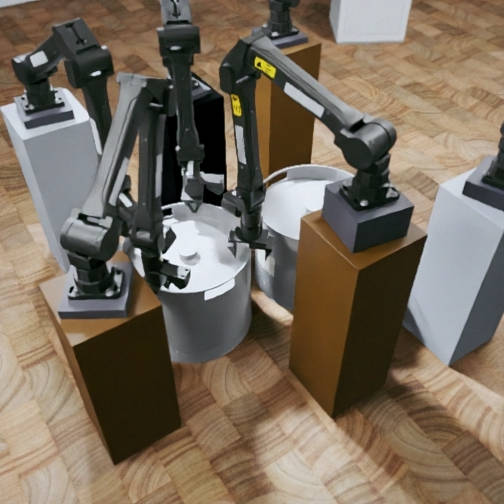

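execute_actions:
  actions:
    - {"arm3":{"joints":{"gripper_m":0}},"arm4":{"joints":{"gripper_m":0}},"arm5":{"joints":{"gripper_m":0}},"arm1":{"joints":{"joint1_rad":0.6,"joint2_rad":2.832,"joint3_rad":0.934,"joint4_rad":0.598,"joint5_rad":0,"joint6_rad":0,"gripper_m":0}},"arm6":{"joints":{"joint1_rad":-0.6,"joint2_rad":2.678,"joint3_rad":0.998,"joint4_rad":0.38,"joint5_rad":0,"joint6_rad":0,"gripper_m":0}}}
  cameras: []

execute_actions:
  actions:
    - {"arm2":{"joints":{"joint2_rad":2.21,"joint3_rad":0.72,"joint4_rad":0.015}},"arm3":{"joints":{"joint2_rad":2.37,"joint3_rad":0.925,"joint4_rad":-0.02}},"arm4":{"joints":{"joint2_rad":2.27,"joint3_rad":0.47,"joint4_rad":0.27}},"arm5":{"joints":{"joint2_rad":2.655,"joint3_rad":1.08,"joint4_rad":0.09}}}
  cameras: ["arm1_cam_wrist","arm6_cam_wrist","cam_high"]

Scene clock: 46.40 s.
Joint torques (N m, as the arm reports them, + toward a larger angle): arm1=[  0.84 -12.53  -2.83   1.4   -0.08   0.23] | arm2=[ -2.09 -11.44  -0.39   0.44  -0.11   0.08] | arm3=[  0.48 -11.29  -0.45   0.64   0.06   0.16] | arm4=[-1.15 -5.73 -3.28  0.77  0.14  0.08] | arm5=[  2.26 -19.1   -1.11   0.57  -0.26   0.55] | arm6=[ -0.63 -16.42  -1.21   0.85   0.02  -0.11]
arm1.joint_positions: joint1_rad=+0.600 joint2_rad=+2.828 joint3_rad=+0.940 joint4_rad=+0.580 joint5_rad=+0.001 joint6_rad=-0.011 gripper_m=+0.000
arm1.joint_status: all done
arm1.hand: x=+0.5775 y=+0.1509 z=+0.2842 quat_wxyz=(-0.111, -0.514, -0.848, +0.068) (m; scene frame)
arm2.joint_positions: joint1_rad=-0.577 joint2_rad=+2.389 joint3_rad=+0.756 joint4_rad=+0.059 joint5_rad=-0.002 joint6_rad=-1.382 gripper_m=+0.002
arm2.joint_status: not commanded
arm2.hand: x=-0.1189 y=+0.1783 z=+0.3177 quat_wxyz=(+0.000, -0.296, -0.955, -0.004) (m; scene frame)
arm3.joint_positions: joint1_rad=+0.299 joint2_rad=+2.560 joint3_rad=+0.975 joint4_rad=+0.015 joint5_rad=+0.002 joint6_rad=+0.938 gripper_m=+0.002
arm3.joint_status: all done
arm3.hand: x=-0.3723 y=+0.1574 z=+0.3153 quat_wxyz=(+0.001, -0.919, -0.394, -0.005) (m; scene frame)
arm4.joint_positions: joint1_rad=-0.405 joint2_rad=+2.447 joint3_rad=+0.540 joint4_rad=+0.332 joint5_rad=+0.000 joint6_rad=+1.559 gripper_m=+0.002
arm4.joint_status: all done
arm4.hand: x=-0.3976 y=-0.1030 z=+0.3166 quat_wxyz=(-0.007, -0.460, -0.888, +0.003) (m; scene frame)
arm5.joint_positions: joint1_rad=+0.451 joint2_rad=+2.833 joint3_rad=+1.150 joint4_rad=+0.107 joint5_rad=+0.007 joint6_rad=+0.945 gripper_m=+0.002
arm5.joint_status: all done
arm5.hand: x=-0.0807 y=-0.1130 z=+0.3142 quat_wxyz=(-0.003, +0.440, -0.898, +0.001) (m; scene frame)
arm6.joint_positions: joint1_rad=-0.599 joint2_rad=+2.678 joint3_rad=+1.000 joint4_rad=+0.360 joint5_rad=-0.001 joint6_rad=+0.012 gripper_m=+0.000
arm6.joint_status: all done
arm6.hand: x=+0.5797 y=-0.1294 z=+0.2787 quat_wxyz=(-0.100, +0.590, -0.798, -0.070) (m; scene frame)
pictures: none
No camera images: the call's "cameras" was empty. Leave "cameras" out to get every camera's image.

Scene clock: 47.40 s.
Joint torques (N m, as the arm reports them, + toward a larger angle): arm1=[  0.89 -12.42  -2.94   1.35  -0.08   0.23] | arm2=[ -2.43 -18.65   0.27   0.23  -0.2    0.07] | arm3=[  0.64 -20.    -0.39   0.27  -0.04   0.18] | arm4=[ -1.21 -11.55  -4.71   0.34   0.51   0.06] | arm5=[  2.77 -31.51  -2.6    0.13  -0.07   0.51] | arm6=[ -0.1  -17.04  -0.92   0.68   0.09  -0.17]
arm1.joint_positions: joint1_rad=+0.600 joint2_rad=+2.828 joint3_rad=+0.940 joint4_rad=+0.580 joint5_rad=+0.001 joint6_rad=-0.011 gripper_m=+0.000
arm1.joint_status: not commanded
arm1.hand: x=+0.5775 y=+0.1509 z=+0.2842 quat_wxyz=(-0.111, -0.514, -0.848, +0.068) (m; scene frame)
arm2.joint_positions: joint1_rad=-0.577 joint2_rad=+2.305 joint3_rad=+0.718 joint4_rad=+0.020 joint5_rad=+0.001 joint6_rad=-1.381 gripper_m=+0.002
arm2.joint_status: all done
arm2.hand: x=-0.1195 y=+0.1777 z=+0.3433 quat_wxyz=(+0.002, -0.296, -0.955, +0.000) (m; scene frame)
arm3.joint_positions: joint1_rad=+0.301 joint2_rad=+2.479 joint3_rad=+0.928 joint4_rad=-0.019 joint5_rad=+0.005 joint6_rad=+0.938 gripper_m=+0.002
arm3.joint_status: all done
arm3.hand: x=-0.3724 y=+0.1575 z=+0.3434 quat_wxyz=(+0.001, -0.919, -0.395, -0.003) (m; scene frame)
arm4.joint_positions: joint1_rad=-0.405 joint2_rad=+2.348 joint3_rad=+0.498 joint4_rad=+0.271 joint5_rad=-0.009 joint6_rad=+1.562 gripper_m=+0.002
arm4.joint_status: all done
arm4.hand: x=-0.3988 y=-0.1015 z=+0.3421 quat_wxyz=(-0.002, -0.461, -0.887, +0.002) (m; scene frame)
arm5.joint_positions: joint1_rad=+0.452 joint2_rad=+2.768 joint3_rad=+1.100 joint4_rad=+0.096 joint5_rad=+0.004 joint6_rad=+0.947 gripper_m=+0.002
arm5.joint_status: all done
arm5.hand: x=-0.0824 y=-0.1105 z=+0.3382 quat_wxyz=(-0.002, +0.440, -0.898, -0.002) (m; scene frame)
arm6.joint_positions: joint1_rad=-0.599 joint2_rad=+2.678 joint3_rad=+1.000 joint4_rad=+0.360 joint5_rad=-0.001 joint6_rad=+0.012 gripper_m=+0.000
arm6.joint_status: not commanded
arm6.hand: x=+0.5797 y=-0.1294 z=+0.2787 quat_wxyz=(-0.100, +0.590, -0.798, -0.070) (m; scene frame)
pictures: arm1_cam_wrist, arm6_cam_wrist, cam_high
Images, in order (width x height): arm1_cam_wrist 504x504, arm6_cam_wrist 504x504, cam_high 504x504.

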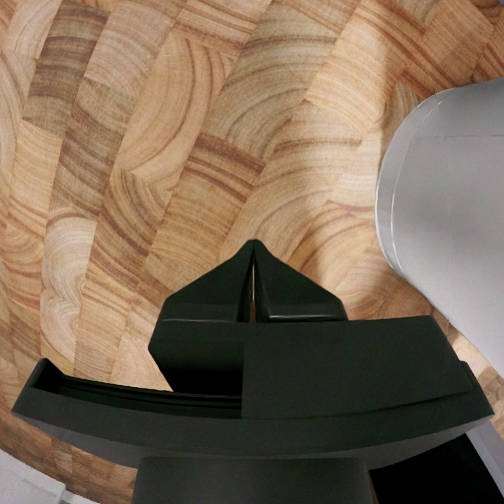

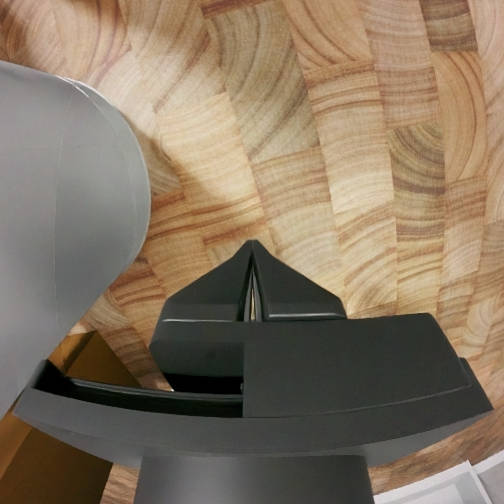

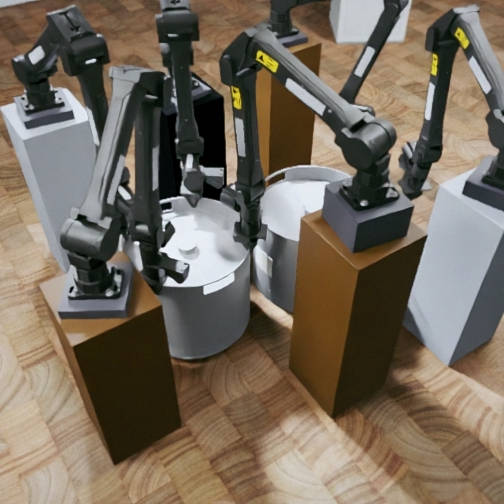

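execute_actions:
  actions:
    - {"arm2":{"joints":{"joint2_rad":1.956,"joint3_rad":0.66,"joint4_rad":-0.164}},"arm3":{"joints":{"joint2_rad":2.13,"joint3_rad":0.836,"joint4_rad":-0.151}},"arm4":{"joints":{"joint2_rad":1.915,"joint3_rad":0.393,"joint4_rad":0.02}},"arm5":{"joints":{"joint2_rad":2.428,"joint3_rad":0.935,"joint4_rad":0.029}}}
  cameras: []

execute_actions:
  actions:
    - {"arm2":{"joints":{"joint2_rad":1.679,"joint3_rad":0.662,"joint4_rad":-0.415}},"arm3":{"joints":{"joint2_rad":1.884,"joint3_rad":0.80,"joint4_rad":-0.341}},"arm4":{"joints":{"joint2_rad":1.526,"joint3_rad":0.41,"joint4_rad":-0.347}},"arm5":{"joints":{"joint2_rad":2.188,"joint3_rad":0.832,"joint4_rad":-0.095}}}
  cameras: ["cam_high"]

execute_actions:
  actions:
    - {"arm2":{"joints":{"joint2_rad":1.434,"joint3_rad":0.722,"joint4_rad":-0.694}},"arm3":{"joints":{"joint2_rad":1.651,"joint3_rad":0.82,"joint4_rad":-0.57}},"arm4":{"joints":{"joint2_rad":1.198,"joint3_rad":0.50,"joint4_rad":-0.731}},"arm5":{"joints":{"joint2_rad":1.938,"joint3_rad":0.782,"joint4_rad":-0.275}}}
  cameras: []

execute_actions:
  actions:
    - {"arm2":{"joints":{"joint2_rad":1.269,"joint3_rad":0.814,"joint4_rad":-0.933}},"arm3":{"joints":{"joint2_rad":1.478,"joint3_rad":0.88,"joint4_rad":-0.785}},"arm4":{"joints":{"joint2_rad":1.006,"joint3_rad":0.62,"joint4_rad":-1.025}},"arm5":{"joints":{"joint2_rad":1.725,"joint3_rad":0.786,"joint4_rad":-0.472}}}
  cameras: []

execute_actions:
  actions:
    - {"arm2":{"joints":{"joint2_rad":1.17,"joint3_rad":0.915,"joint4_rad":-1.126}},"arm3":{"joints":{"joint2_rad":1.359,"joint3_rad":0.956,"joint4_rad":-0.968}},"arm4":{"joints":{"joint2_rad":0.909,"joint3_rad":0.74,"joint4_rad":-1.236}},"arm5":{"joints":{"joint2_rad":1.558,"joint3_rad":0.82,"joint4_rad":-0.655}}}

Scene clock: 51.63 s.
Joint torques (N m, as the arm reports them, + toward a larger angle): arm1=[  0.89 -12.66  -2.94   1.4   -0.09   0.23] | arm2=[ -2.07 -15.27   4.07   0.57  -0.15   0.03] | arm3=[  0.06 -18.27   2.18   0.36  -0.13   0.11] | arm4=[-1.25 -9.93 -0.03  0.34  0.23  0.03] | arm5=[  2.88 -29.91  -0.74   0.3    0.12   0.43] | arm6=[ -0.06 -16.64  -0.94   0.97   0.12  -0.14]
arm1.joint_positions: joint1_rad=+0.600 joint2_rad=+2.828 joint3_rad=+0.940 joint4_rad=+0.580 joint5_rad=+0.001 joint6_rad=-0.011 gripper_m=+0.000
arm1.joint_status: not commanded
arm1.hand: x=+0.5775 y=+0.1509 z=+0.2842 quat_wxyz=(-0.111, -0.514, -0.848, +0.068) (m; scene frame)
arm2.joint_positions: joint1_rad=-0.577 joint2_rad=+2.027 joint3_rad=+0.639 joint4_rad=-0.168 joint5_rad=-0.001 joint6_rad=-1.378 gripper_m=+0.002
arm2.joint_status: all done
arm2.hand: x=-0.1201 y=+0.1751 z=+0.4241 quat_wxyz=(+0.002, -0.298, -0.955, +0.006) (m; scene frame)
arm3.joint_positions: joint1_rad=+0.303 joint2_rad=+2.237 joint3_rad=+0.825 joint4_rad=-0.152 joint5_rad=+0.006 joint6_rad=+0.943 gripper_m=+0.002
arm3.joint_status: all done
arm3.hand: x=-0.3724 y=+0.1559 z=+0.4243 quat_wxyz=(-0.002, -0.919, -0.393, -0.002) (m; scene frame)
arm4.joint_positions: joint1_rad=-0.405 joint2_rad=+1.988 joint3_rad=+0.393 joint4_rad=+0.021 joint5_rad=-0.002 joint6_rad=+1.565 gripper_m=+0.002
arm4.joint_status: all done
arm4.hand: x=-0.4007 y=-0.1026 z=+0.4239 quat_wxyz=(-0.006, -0.462, -0.887, +0.002) (m; scene frame)
arm5.joint_positions: joint1_rad=+0.455 joint2_rad=+2.537 joint3_rad=+0.940 joint4_rad=+0.027 joint5_rad=+0.000 joint6_rad=+0.952 gripper_m=+0.002
arm5.joint_status: all done
arm5.hand: x=-0.0839 y=-0.1116 z=+0.4208 quat_wxyz=(+0.000, +0.439, -0.899, -0.003) (m; scene frame)
arm6.joint_positions: joint1_rad=-0.599 joint2_rad=+2.678 joint3_rad=+1.000 joint4_rad=+0.360 joint5_rad=-0.001 joint6_rad=+0.012 gripper_m=+0.000
arm6.joint_status: not commanded
arm6.hand: x=+0.5797 y=-0.1294 z=+0.2787 quat_wxyz=(-0.100, +0.590, -0.798, -0.070) (m; scene frame)
pictures: none
No camera images: the call's "cameras" was empty. Leave "cameras" out to get every camera's image.

Scene clock: 52.67 s.
Joint torques (N m, as the arm reports them, + toward a larger angle): arm1=[  0.96 -12.57  -2.93   1.4   -0.09   0.21] | arm2=[ -2.07 -14.18   8.41   0.59  -0.26   0.02] | arm3=[ -0.01 -18.12   5.48   0.42  -0.08   0.09] | arm4=[-1.05 -8.64  6.47  0.09  0.18  0.01] | arm5=[  2.19 -29.48   1.67   0.05   0.21   0.47] | arm6=[ -0.18 -16.9   -1.12   0.86   0.08  -0.13]
arm1.joint_positions: joint1_rad=+0.600 joint2_rad=+2.828 joint3_rad=+0.940 joint4_rad=+0.580 joint5_rad=+0.001 joint6_rad=-0.011 gripper_m=+0.000
arm1.joint_status: not commanded
arm1.hand: x=+0.5775 y=+0.1509 z=+0.2842 quat_wxyz=(-0.111, -0.514, -0.848, +0.068) (m; scene frame)
arm2.joint_positions: joint1_rad=-0.577 joint2_rad=+1.751 joint3_rad=+0.620 joint4_rad=-0.421 joint5_rad=+0.001 joint6_rad=-1.376 gripper_m=+0.002
arm2.joint_status: all done
arm2.hand: x=-0.1207 y=+0.1740 z=+0.5044 quat_wxyz=(+0.003, -0.299, -0.954, +0.007) (m; scene frame)
arm3.joint_positions: joint1_rad=+0.305 joint2_rad=+1.993 joint3_rad=+0.772 joint4_rad=-0.345 joint5_rad=+0.005 joint6_rad=+0.946 gripper_m=+0.002
arm3.joint_status: all done
arm3.hand: x=-0.3727 y=+0.1557 z=+0.5046 quat_wxyz=(-0.001, -0.920, -0.392, -0.003) (m; scene frame)
arm4.joint_positions: joint1_rad=-0.405 joint2_rad=+1.603 joint3_rad=+0.369 joint4_rad=-0.340 joint5_rad=-0.001 joint6_rad=+1.567 gripper_m=+0.002
arm4.joint_status: all done
arm4.hand: x=-0.4012 y=-0.1020 z=+0.5029 quat_wxyz=(-0.007, -0.463, -0.886, +0.002) (m; scene frame)
arm5.joint_positions: joint1_rad=+0.457 joint2_rad=+2.300 joint3_rad=+0.829 joint4_rad=-0.096 joint5_rad=-0.002 joint6_rad=+0.955 gripper_m=+0.002
arm5.joint_status: all done
arm5.hand: x=-0.0851 y=-0.1110 z=+0.5003 quat_wxyz=(+0.001, +0.438, -0.899, -0.004) (m; scene frame)
arm6.joint_positions: joint1_rad=-0.599 joint2_rad=+2.678 joint3_rad=+1.000 joint4_rad=+0.360 joint5_rad=-0.001 joint6_rad=+0.012 gripper_m=+0.000
arm6.joint_status: not commanded
arm6.hand: x=+0.5797 y=-0.1294 z=+0.2787 quat_wxyz=(-0.100, +0.590, -0.798, -0.070) (m; scene frame)
pictures: cam_high
Images, in order (width x height): cam_high 504x504.

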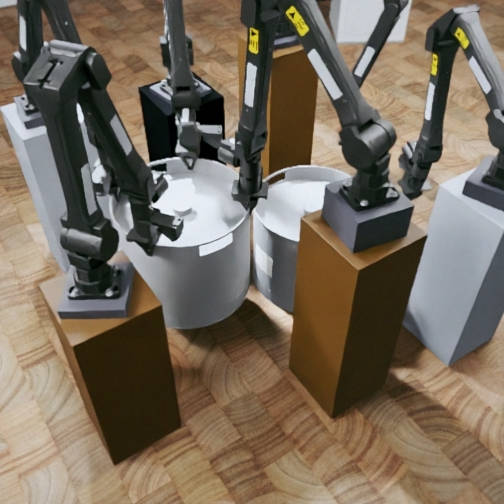

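Scene clock: 53.67 s.
Joint torques (N m, as the arm reports them, + toward a larger angle): arm1=[  0.95 -12.6   -2.95   1.41  -0.09   0.24] | arm2=[ -1.86 -12.57  13.39   0.28  -0.24   0.01] | arm3=[  0.2  -17.24   9.4    0.53  -0.01   0.07] | arm4=[-1.06 -5.81 13.34 -0.52  0.16  0.05] | arm5=[  2.55 -28.09   4.57   0.43   0.19   0.38] | arm6=[ -1.4  -16.38  -1.01   0.9    0.11  -0.14]
arm1.joint_positions: joint1_rad=+0.600 joint2_rad=+2.828 joint3_rad=+0.940 joint4_rad=+0.580 joint5_rad=+0.001 joint6_rad=-0.011 gripper_m=+0.000
arm1.joint_status: not commanded
arm1.hand: x=+0.5775 y=+0.1509 z=+0.2842 quat_wxyz=(-0.111, -0.514, -0.848, +0.068) (m; scene frame)
arm2.joint_positions: joint1_rad=-0.580 joint2_rad=+1.498 joint3_rad=+0.650 joint4_rad=-0.687 joint5_rad=+0.001 joint6_rad=-1.375 gripper_m=+0.002
arm2.joint_status: all done
arm2.hand: x=-0.1211 y=+0.1746 z=+0.5858 quat_wxyz=(+0.004, -0.301, -0.954, +0.015) (m; scene frame)
arm3.joint_positions: joint1_rad=+0.305 joint2_rad=+1.762 joint3_rad=+0.771 joint4_rad=-0.577 joint5_rad=+0.003 joint6_rad=+0.948 gripper_m=+0.002
arm3.joint_status: all done
arm3.hand: x=-0.3730 y=+0.1561 z=+0.5851 quat_wxyz=(+0.000, -0.920, -0.392, -0.004) (m; scene frame)
arm4.joint_positions: joint1_rad=-0.405 joint2_rad=+1.261 joint3_rad=+0.415 joint4_rad=-0.710 joint5_rad=+0.000 joint6_rad=+1.564 gripper_m=+0.002
arm4.joint_status: all done
arm4.hand: x=-0.4021 y=-0.1013 z=+0.5824 quat_wxyz=(-0.011, -0.462, -0.887, -0.006) (m; scene frame)
arm5.joint_positions: joint1_rad=+0.459 joint2_rad=+2.052 joint3_rad=+0.764 joint4_rad=-0.275 joint5_rad=-0.001 joint6_rad=+0.959 gripper_m=+0.002
arm5.joint_status: all done
arm5.hand: x=-0.0861 y=-0.1093 z=+0.5809 quat_wxyz=(+0.001, +0.437, -0.899, -0.006) (m; scene frame)
arm6.joint_positions: joint1_rad=-0.599 joint2_rad=+2.678 joint3_rad=+1.000 joint4_rad=+0.360 joint5_rad=-0.001 joint6_rad=+0.012 gripper_m=+0.000
arm6.joint_status: not commanded
arm6.hand: x=+0.5797 y=-0.1294 z=+0.2787 quat_wxyz=(-0.100, +0.590, -0.798, -0.070) (m; scene frame)
pictures: none
No camera images: the call's "cameras" was empty. Leave "cameras" out to get every camera's image.

Scene clock: 55.90 s.
Joint torques (N m, as the arm reports them, + toward a larger angle): arm1=[  0.92 -12.74  -2.89   1.37  -0.08   0.21] | arm2=[ -1.58 -11.28  16.8    0.23  -0.25   0.01] | arm3=[ -0.02 -15.07  14.99  -0.39   0.18   0.06] | arm4=[-1.43 -4.82 16.47 -0.6   0.35  0.01] | arm5=[  1.32 -27.81   7.77  -0.11   0.16   0.37] | arm6=[ -0.61 -15.65  -0.86   0.66   0.06  -0.12]
arm1.joint_positions: joint1_rad=+0.600 joint2_rad=+2.828 joint3_rad=+0.940 joint4_rad=+0.580 joint5_rad=+0.001 joint6_rad=-0.011 gripper_m=+0.000
arm1.joint_status: not commanded
arm1.hand: x=+0.5775 y=+0.1509 z=+0.2842 quat_wxyz=(-0.111, -0.514, -0.848, +0.068) (m; scene frame)
arm2.joint_positions: joint1_rad=-0.583 joint2_rad=+1.331 joint3_rad=+0.724 joint4_rad=-0.925 joint5_rad=+0.001 joint6_rad=-1.375 gripper_m=+0.002
arm2.joint_status: joint3_rad time_out (moved +0.073 of +0.164); the others done
arm2.on_its_own: joint3_rad reads +0.724 and still pushes toward +0.814 since a time_out
arm2.hand: x=-0.1209 y=+0.1769 z=+0.6556 quat_wxyz=(+0.004, -0.302, -0.953, +0.017) (m; scene frame)
arm3.joint_positions: joint1_rad=+0.306 joint2_rad=+1.573 joint3_rad=+0.787 joint4_rad=-0.763 joint5_rad=-0.001 joint6_rad=+0.949 gripper_m=+0.002
arm3.joint_status: joint3_rad time_out (moved +0.016 of +0.109); the others done
arm3.on_its_own: joint3_rad reads +0.787 and still pushes toward +0.880 since a time_out
arm3.hand: x=-0.3736 y=+0.1604 z=+0.6543 quat_wxyz=(-0.010, -0.920, -0.392, -0.004) (m; scene frame)
arm4.joint_positions: joint1_rad=-0.402 joint2_rad=+1.066 joint3_rad=+0.518 joint4_rad=-1.003 joint5_rad=-0.005 joint6_rad=+1.568 gripper_m=+0.002
arm4.joint_status: joint3_rad time_out (moved +0.103 of +0.205); the others done
arm4.on_its_own: joint3_rad reads +0.518 and still pushes toward +0.620 since a time_out
arm4.hand: x=-0.4030 y=-0.0987 z=+0.6523 quat_wxyz=(-0.010, -0.462, -0.887, -0.009) (m; scene frame)
arm5.joint_positions: joint1_rad=+0.460 joint2_rad=+1.844 joint3_rad=+0.755 joint4_rad=-0.470 joint5_rad=+0.000 joint6_rad=+0.962 gripper_m=+0.002
arm5.joint_status: all done
arm5.hand: x=-0.0870 y=-0.1059 z=+0.6512 quat_wxyz=(-0.001, +0.436, -0.900, -0.008) (m; scene frame)
arm6.joint_positions: joint1_rad=-0.599 joint2_rad=+2.678 joint3_rad=+1.000 joint4_rad=+0.360 joint5_rad=-0.001 joint6_rad=+0.012 gripper_m=+0.000
arm6.joint_status: not commanded
arm6.hand: x=+0.5797 y=-0.1294 z=+0.2787 quat_wxyz=(-0.100, +0.590, -0.798, -0.070) (m; scene frame)
pictures: none
No camera images: the call's "cameras" was empty. Leave "cameras" out to get every camera's image.

not run: a stop came earlier in this reply.

execute_actions:
  actions:
    - {"arm2":{"joints":{"joint2_rad":1.17,"joint3_rad":0.915,"joint4_rad":-1.126}},"arm3":{"joints":{"joint2_rad":1.359,"joint3_rad":0.956,"joint4_rad":-0.968}},"arm4":{"joints":{"joint2_rad":0.909,"joint3_rad":0.74,"joint4_rad":-1.236}},"arm5":{"joints":{"joint2_rad":1.558,"joint3_rad":0.82,"joint4_rad":-0.655}},"arm1":{"joints":{"joint1_rad":0.2,"joint6_rad":-1.57}},"arm6":{"joints":{"joint1_rad":-0.27,"joint6_rad":1.57}}}

execute_actions:
  actions:
    - {"arm1":{"joints":{"joint1_rad":-0.21,"joint2_rad":2.898,"joint3_rad":0.946,"joint4_rad":0.752}},"arm6":{"joints":{"joint1_rad":0.054,"joint2_rad":2.726,"joint3_rad":1.054,"joint4_rad":0.472}}}
  cameras: ["arm1_cam_wrist","arm6_cam_wrist","cam_high"]

Scene clock: 61.47 s.
Joint torques (N m, as the arm reports them, + toward a larger angle): arm1=[  1.7  -12.44  -3.02   1.28  -0.15   0.  ] | arm2=[ -1.52 -11.72  18.12  -0.12   0.02  -0.04] | arm3=[ -0.1  -14.9   17.3   -0.75   0.23   0.  ] | arm4=[-1.38 -4.31 18.1  -0.55  0.12 -0.05] | arm5=[  1.37 -26.27  12.34  -0.82   0.23   0.26] | arm6=[  1.25 -17.16  -0.55   0.76  -0.02   0.05]
arm1.joint_positions: joint1_rad=+0.190 joint2_rad=+2.828 joint3_rad=+0.940 joint4_rad=+0.580 joint5_rad=+0.000 joint6_rad=-1.558 gripper_m=+0.000
arm1.joint_status: all done
arm1.hand: x=+0.4406 y=+0.1142 z=+0.2839 quat_wxyz=(-0.005, +0.023, -0.991, +0.129) (m; scene frame)
arm2.joint_positions: joint1_rad=-0.583 joint2_rad=+1.245 joint3_rad=+0.820 joint4_rad=-1.107 joint5_rad=-0.005 joint6_rad=-1.370 gripper_m=+0.002
arm2.joint_status: joint3_rad time_out (moved +0.097 of +0.191); the others done
arm2.on_its_own: joint3_rad reads +0.820 and still pushes toward +0.915 since a time_out
arm2.hand: x=-0.1205 y=+0.1745 z=+0.7129 quat_wxyz=(+0.001, -0.304, -0.952, +0.018) (m; scene frame)
arm3.joint_positions: joint1_rad=+0.307 joint2_rad=+1.460 joint3_rad=+0.850 joint4_rad=-0.935 joint5_rad=-0.003 joint6_rad=+0.955 gripper_m=+0.002
arm3.joint_status: joint3_rad time_out (moved +0.063 of +0.169); the others done
arm3.on_its_own: joint3_rad reads +0.850 and still pushes toward +0.956 since a time_out
arm3.hand: x=-0.3734 y=+0.1590 z=+0.7112 quat_wxyz=(-0.012, -0.921, -0.389, -0.004) (m; scene frame)
arm4.joint_positions: joint1_rad=-0.402 joint2_rad=+0.967 joint3_rad=+0.626 joint4_rad=-1.216 joint5_rad=+0.001 joint6_rad=+1.574 gripper_m=+0.002
arm4.joint_status: joint3_rad time_out (moved +0.109 of +0.222); the others done
arm4.on_its_own: joint3_rad reads +0.626 and still pushes toward +0.739 since a time_out
arm4.hand: x=-0.4053 y=-0.1005 z=+0.7098 quat_wxyz=(-0.012, -0.465, -0.885, -0.006) (m; scene frame)
arm5.joint_positions: joint1_rad=+0.466 joint2_rad=+1.674 joint3_rad=+0.755 joint4_rad=-0.627 joint5_rad=-0.002 joint6_rad=+0.971 gripper_m=+0.003
arm5.joint_status: all done
arm5.hand: x=-0.0884 y=-0.1098 z=+0.7095 quat_wxyz=(-0.001, +0.435, -0.900, -0.015) (m; scene frame)
arm6.joint_positions: joint1_rad=-0.277 joint2_rad=+2.687 joint3_rad=+0.992 joint4_rad=+0.362 joint5_rad=+0.002 joint6_rad=+1.558 gripper_m=+0.000
arm6.joint_status: all done
arm6.hand: x=+0.4499 y=-0.1220 z=+0.2741 quat_wxyz=(-0.003, +0.024, -0.993, -0.113) (m; scene frame)
pictures: arm1_cam_wrist, arm2_cam_wrist, arm3_cam_wrist, arm4_cam_wrist, arm5_cam_wrist, arm6_cam_wrist, cam_high
Images, in order (width x height): arm1_cam_wrist 504x504, arm2_cam_wrist 504x504, arm3_cam_wrist 504x504, arm4_cam_wrist 504x504, arm5_cam_wrist 504x504, arm6_cam_wrist 504x504, cam_high 504x504.

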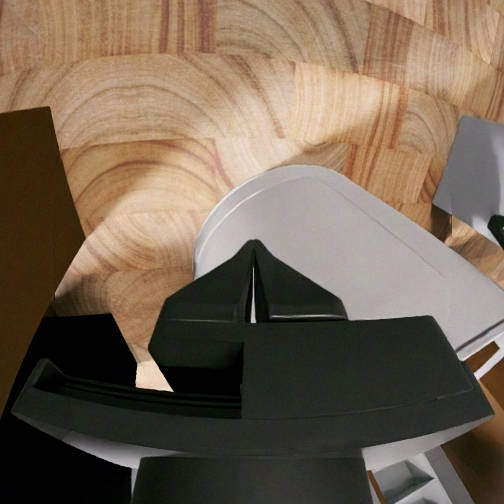

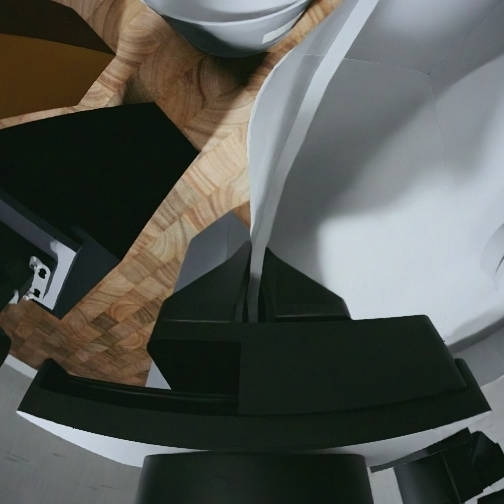

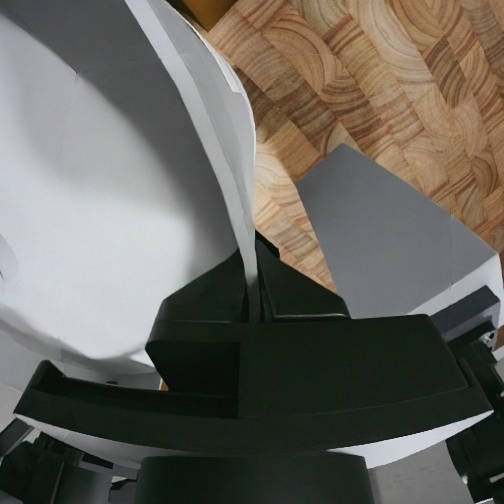

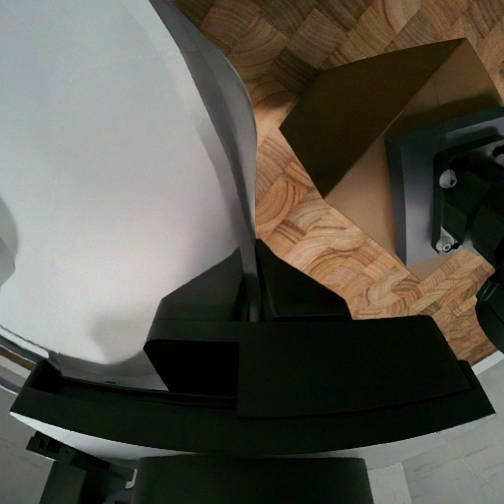

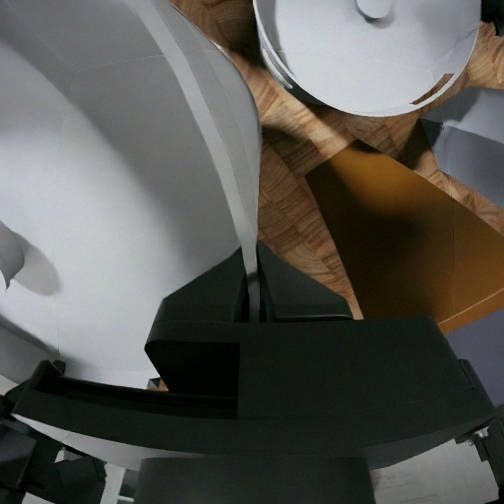

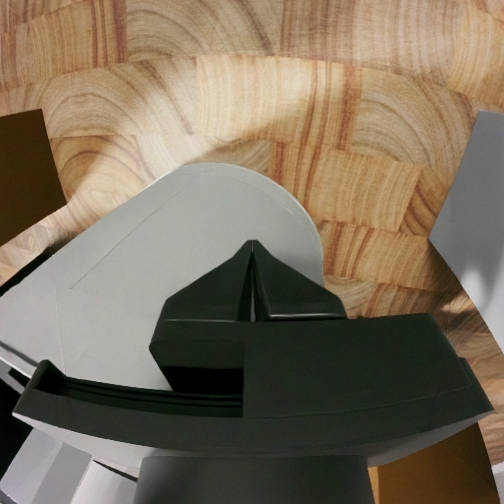

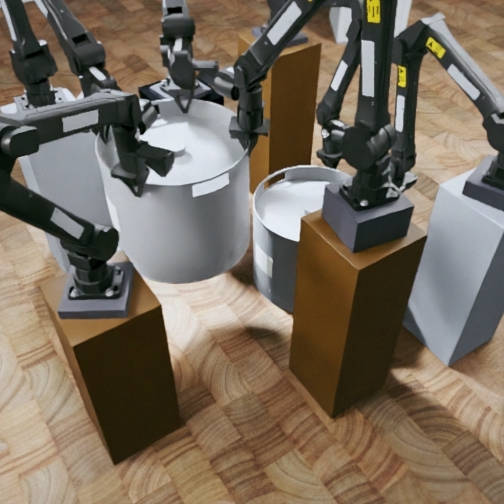

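not run: a stop came earlier in this reply.


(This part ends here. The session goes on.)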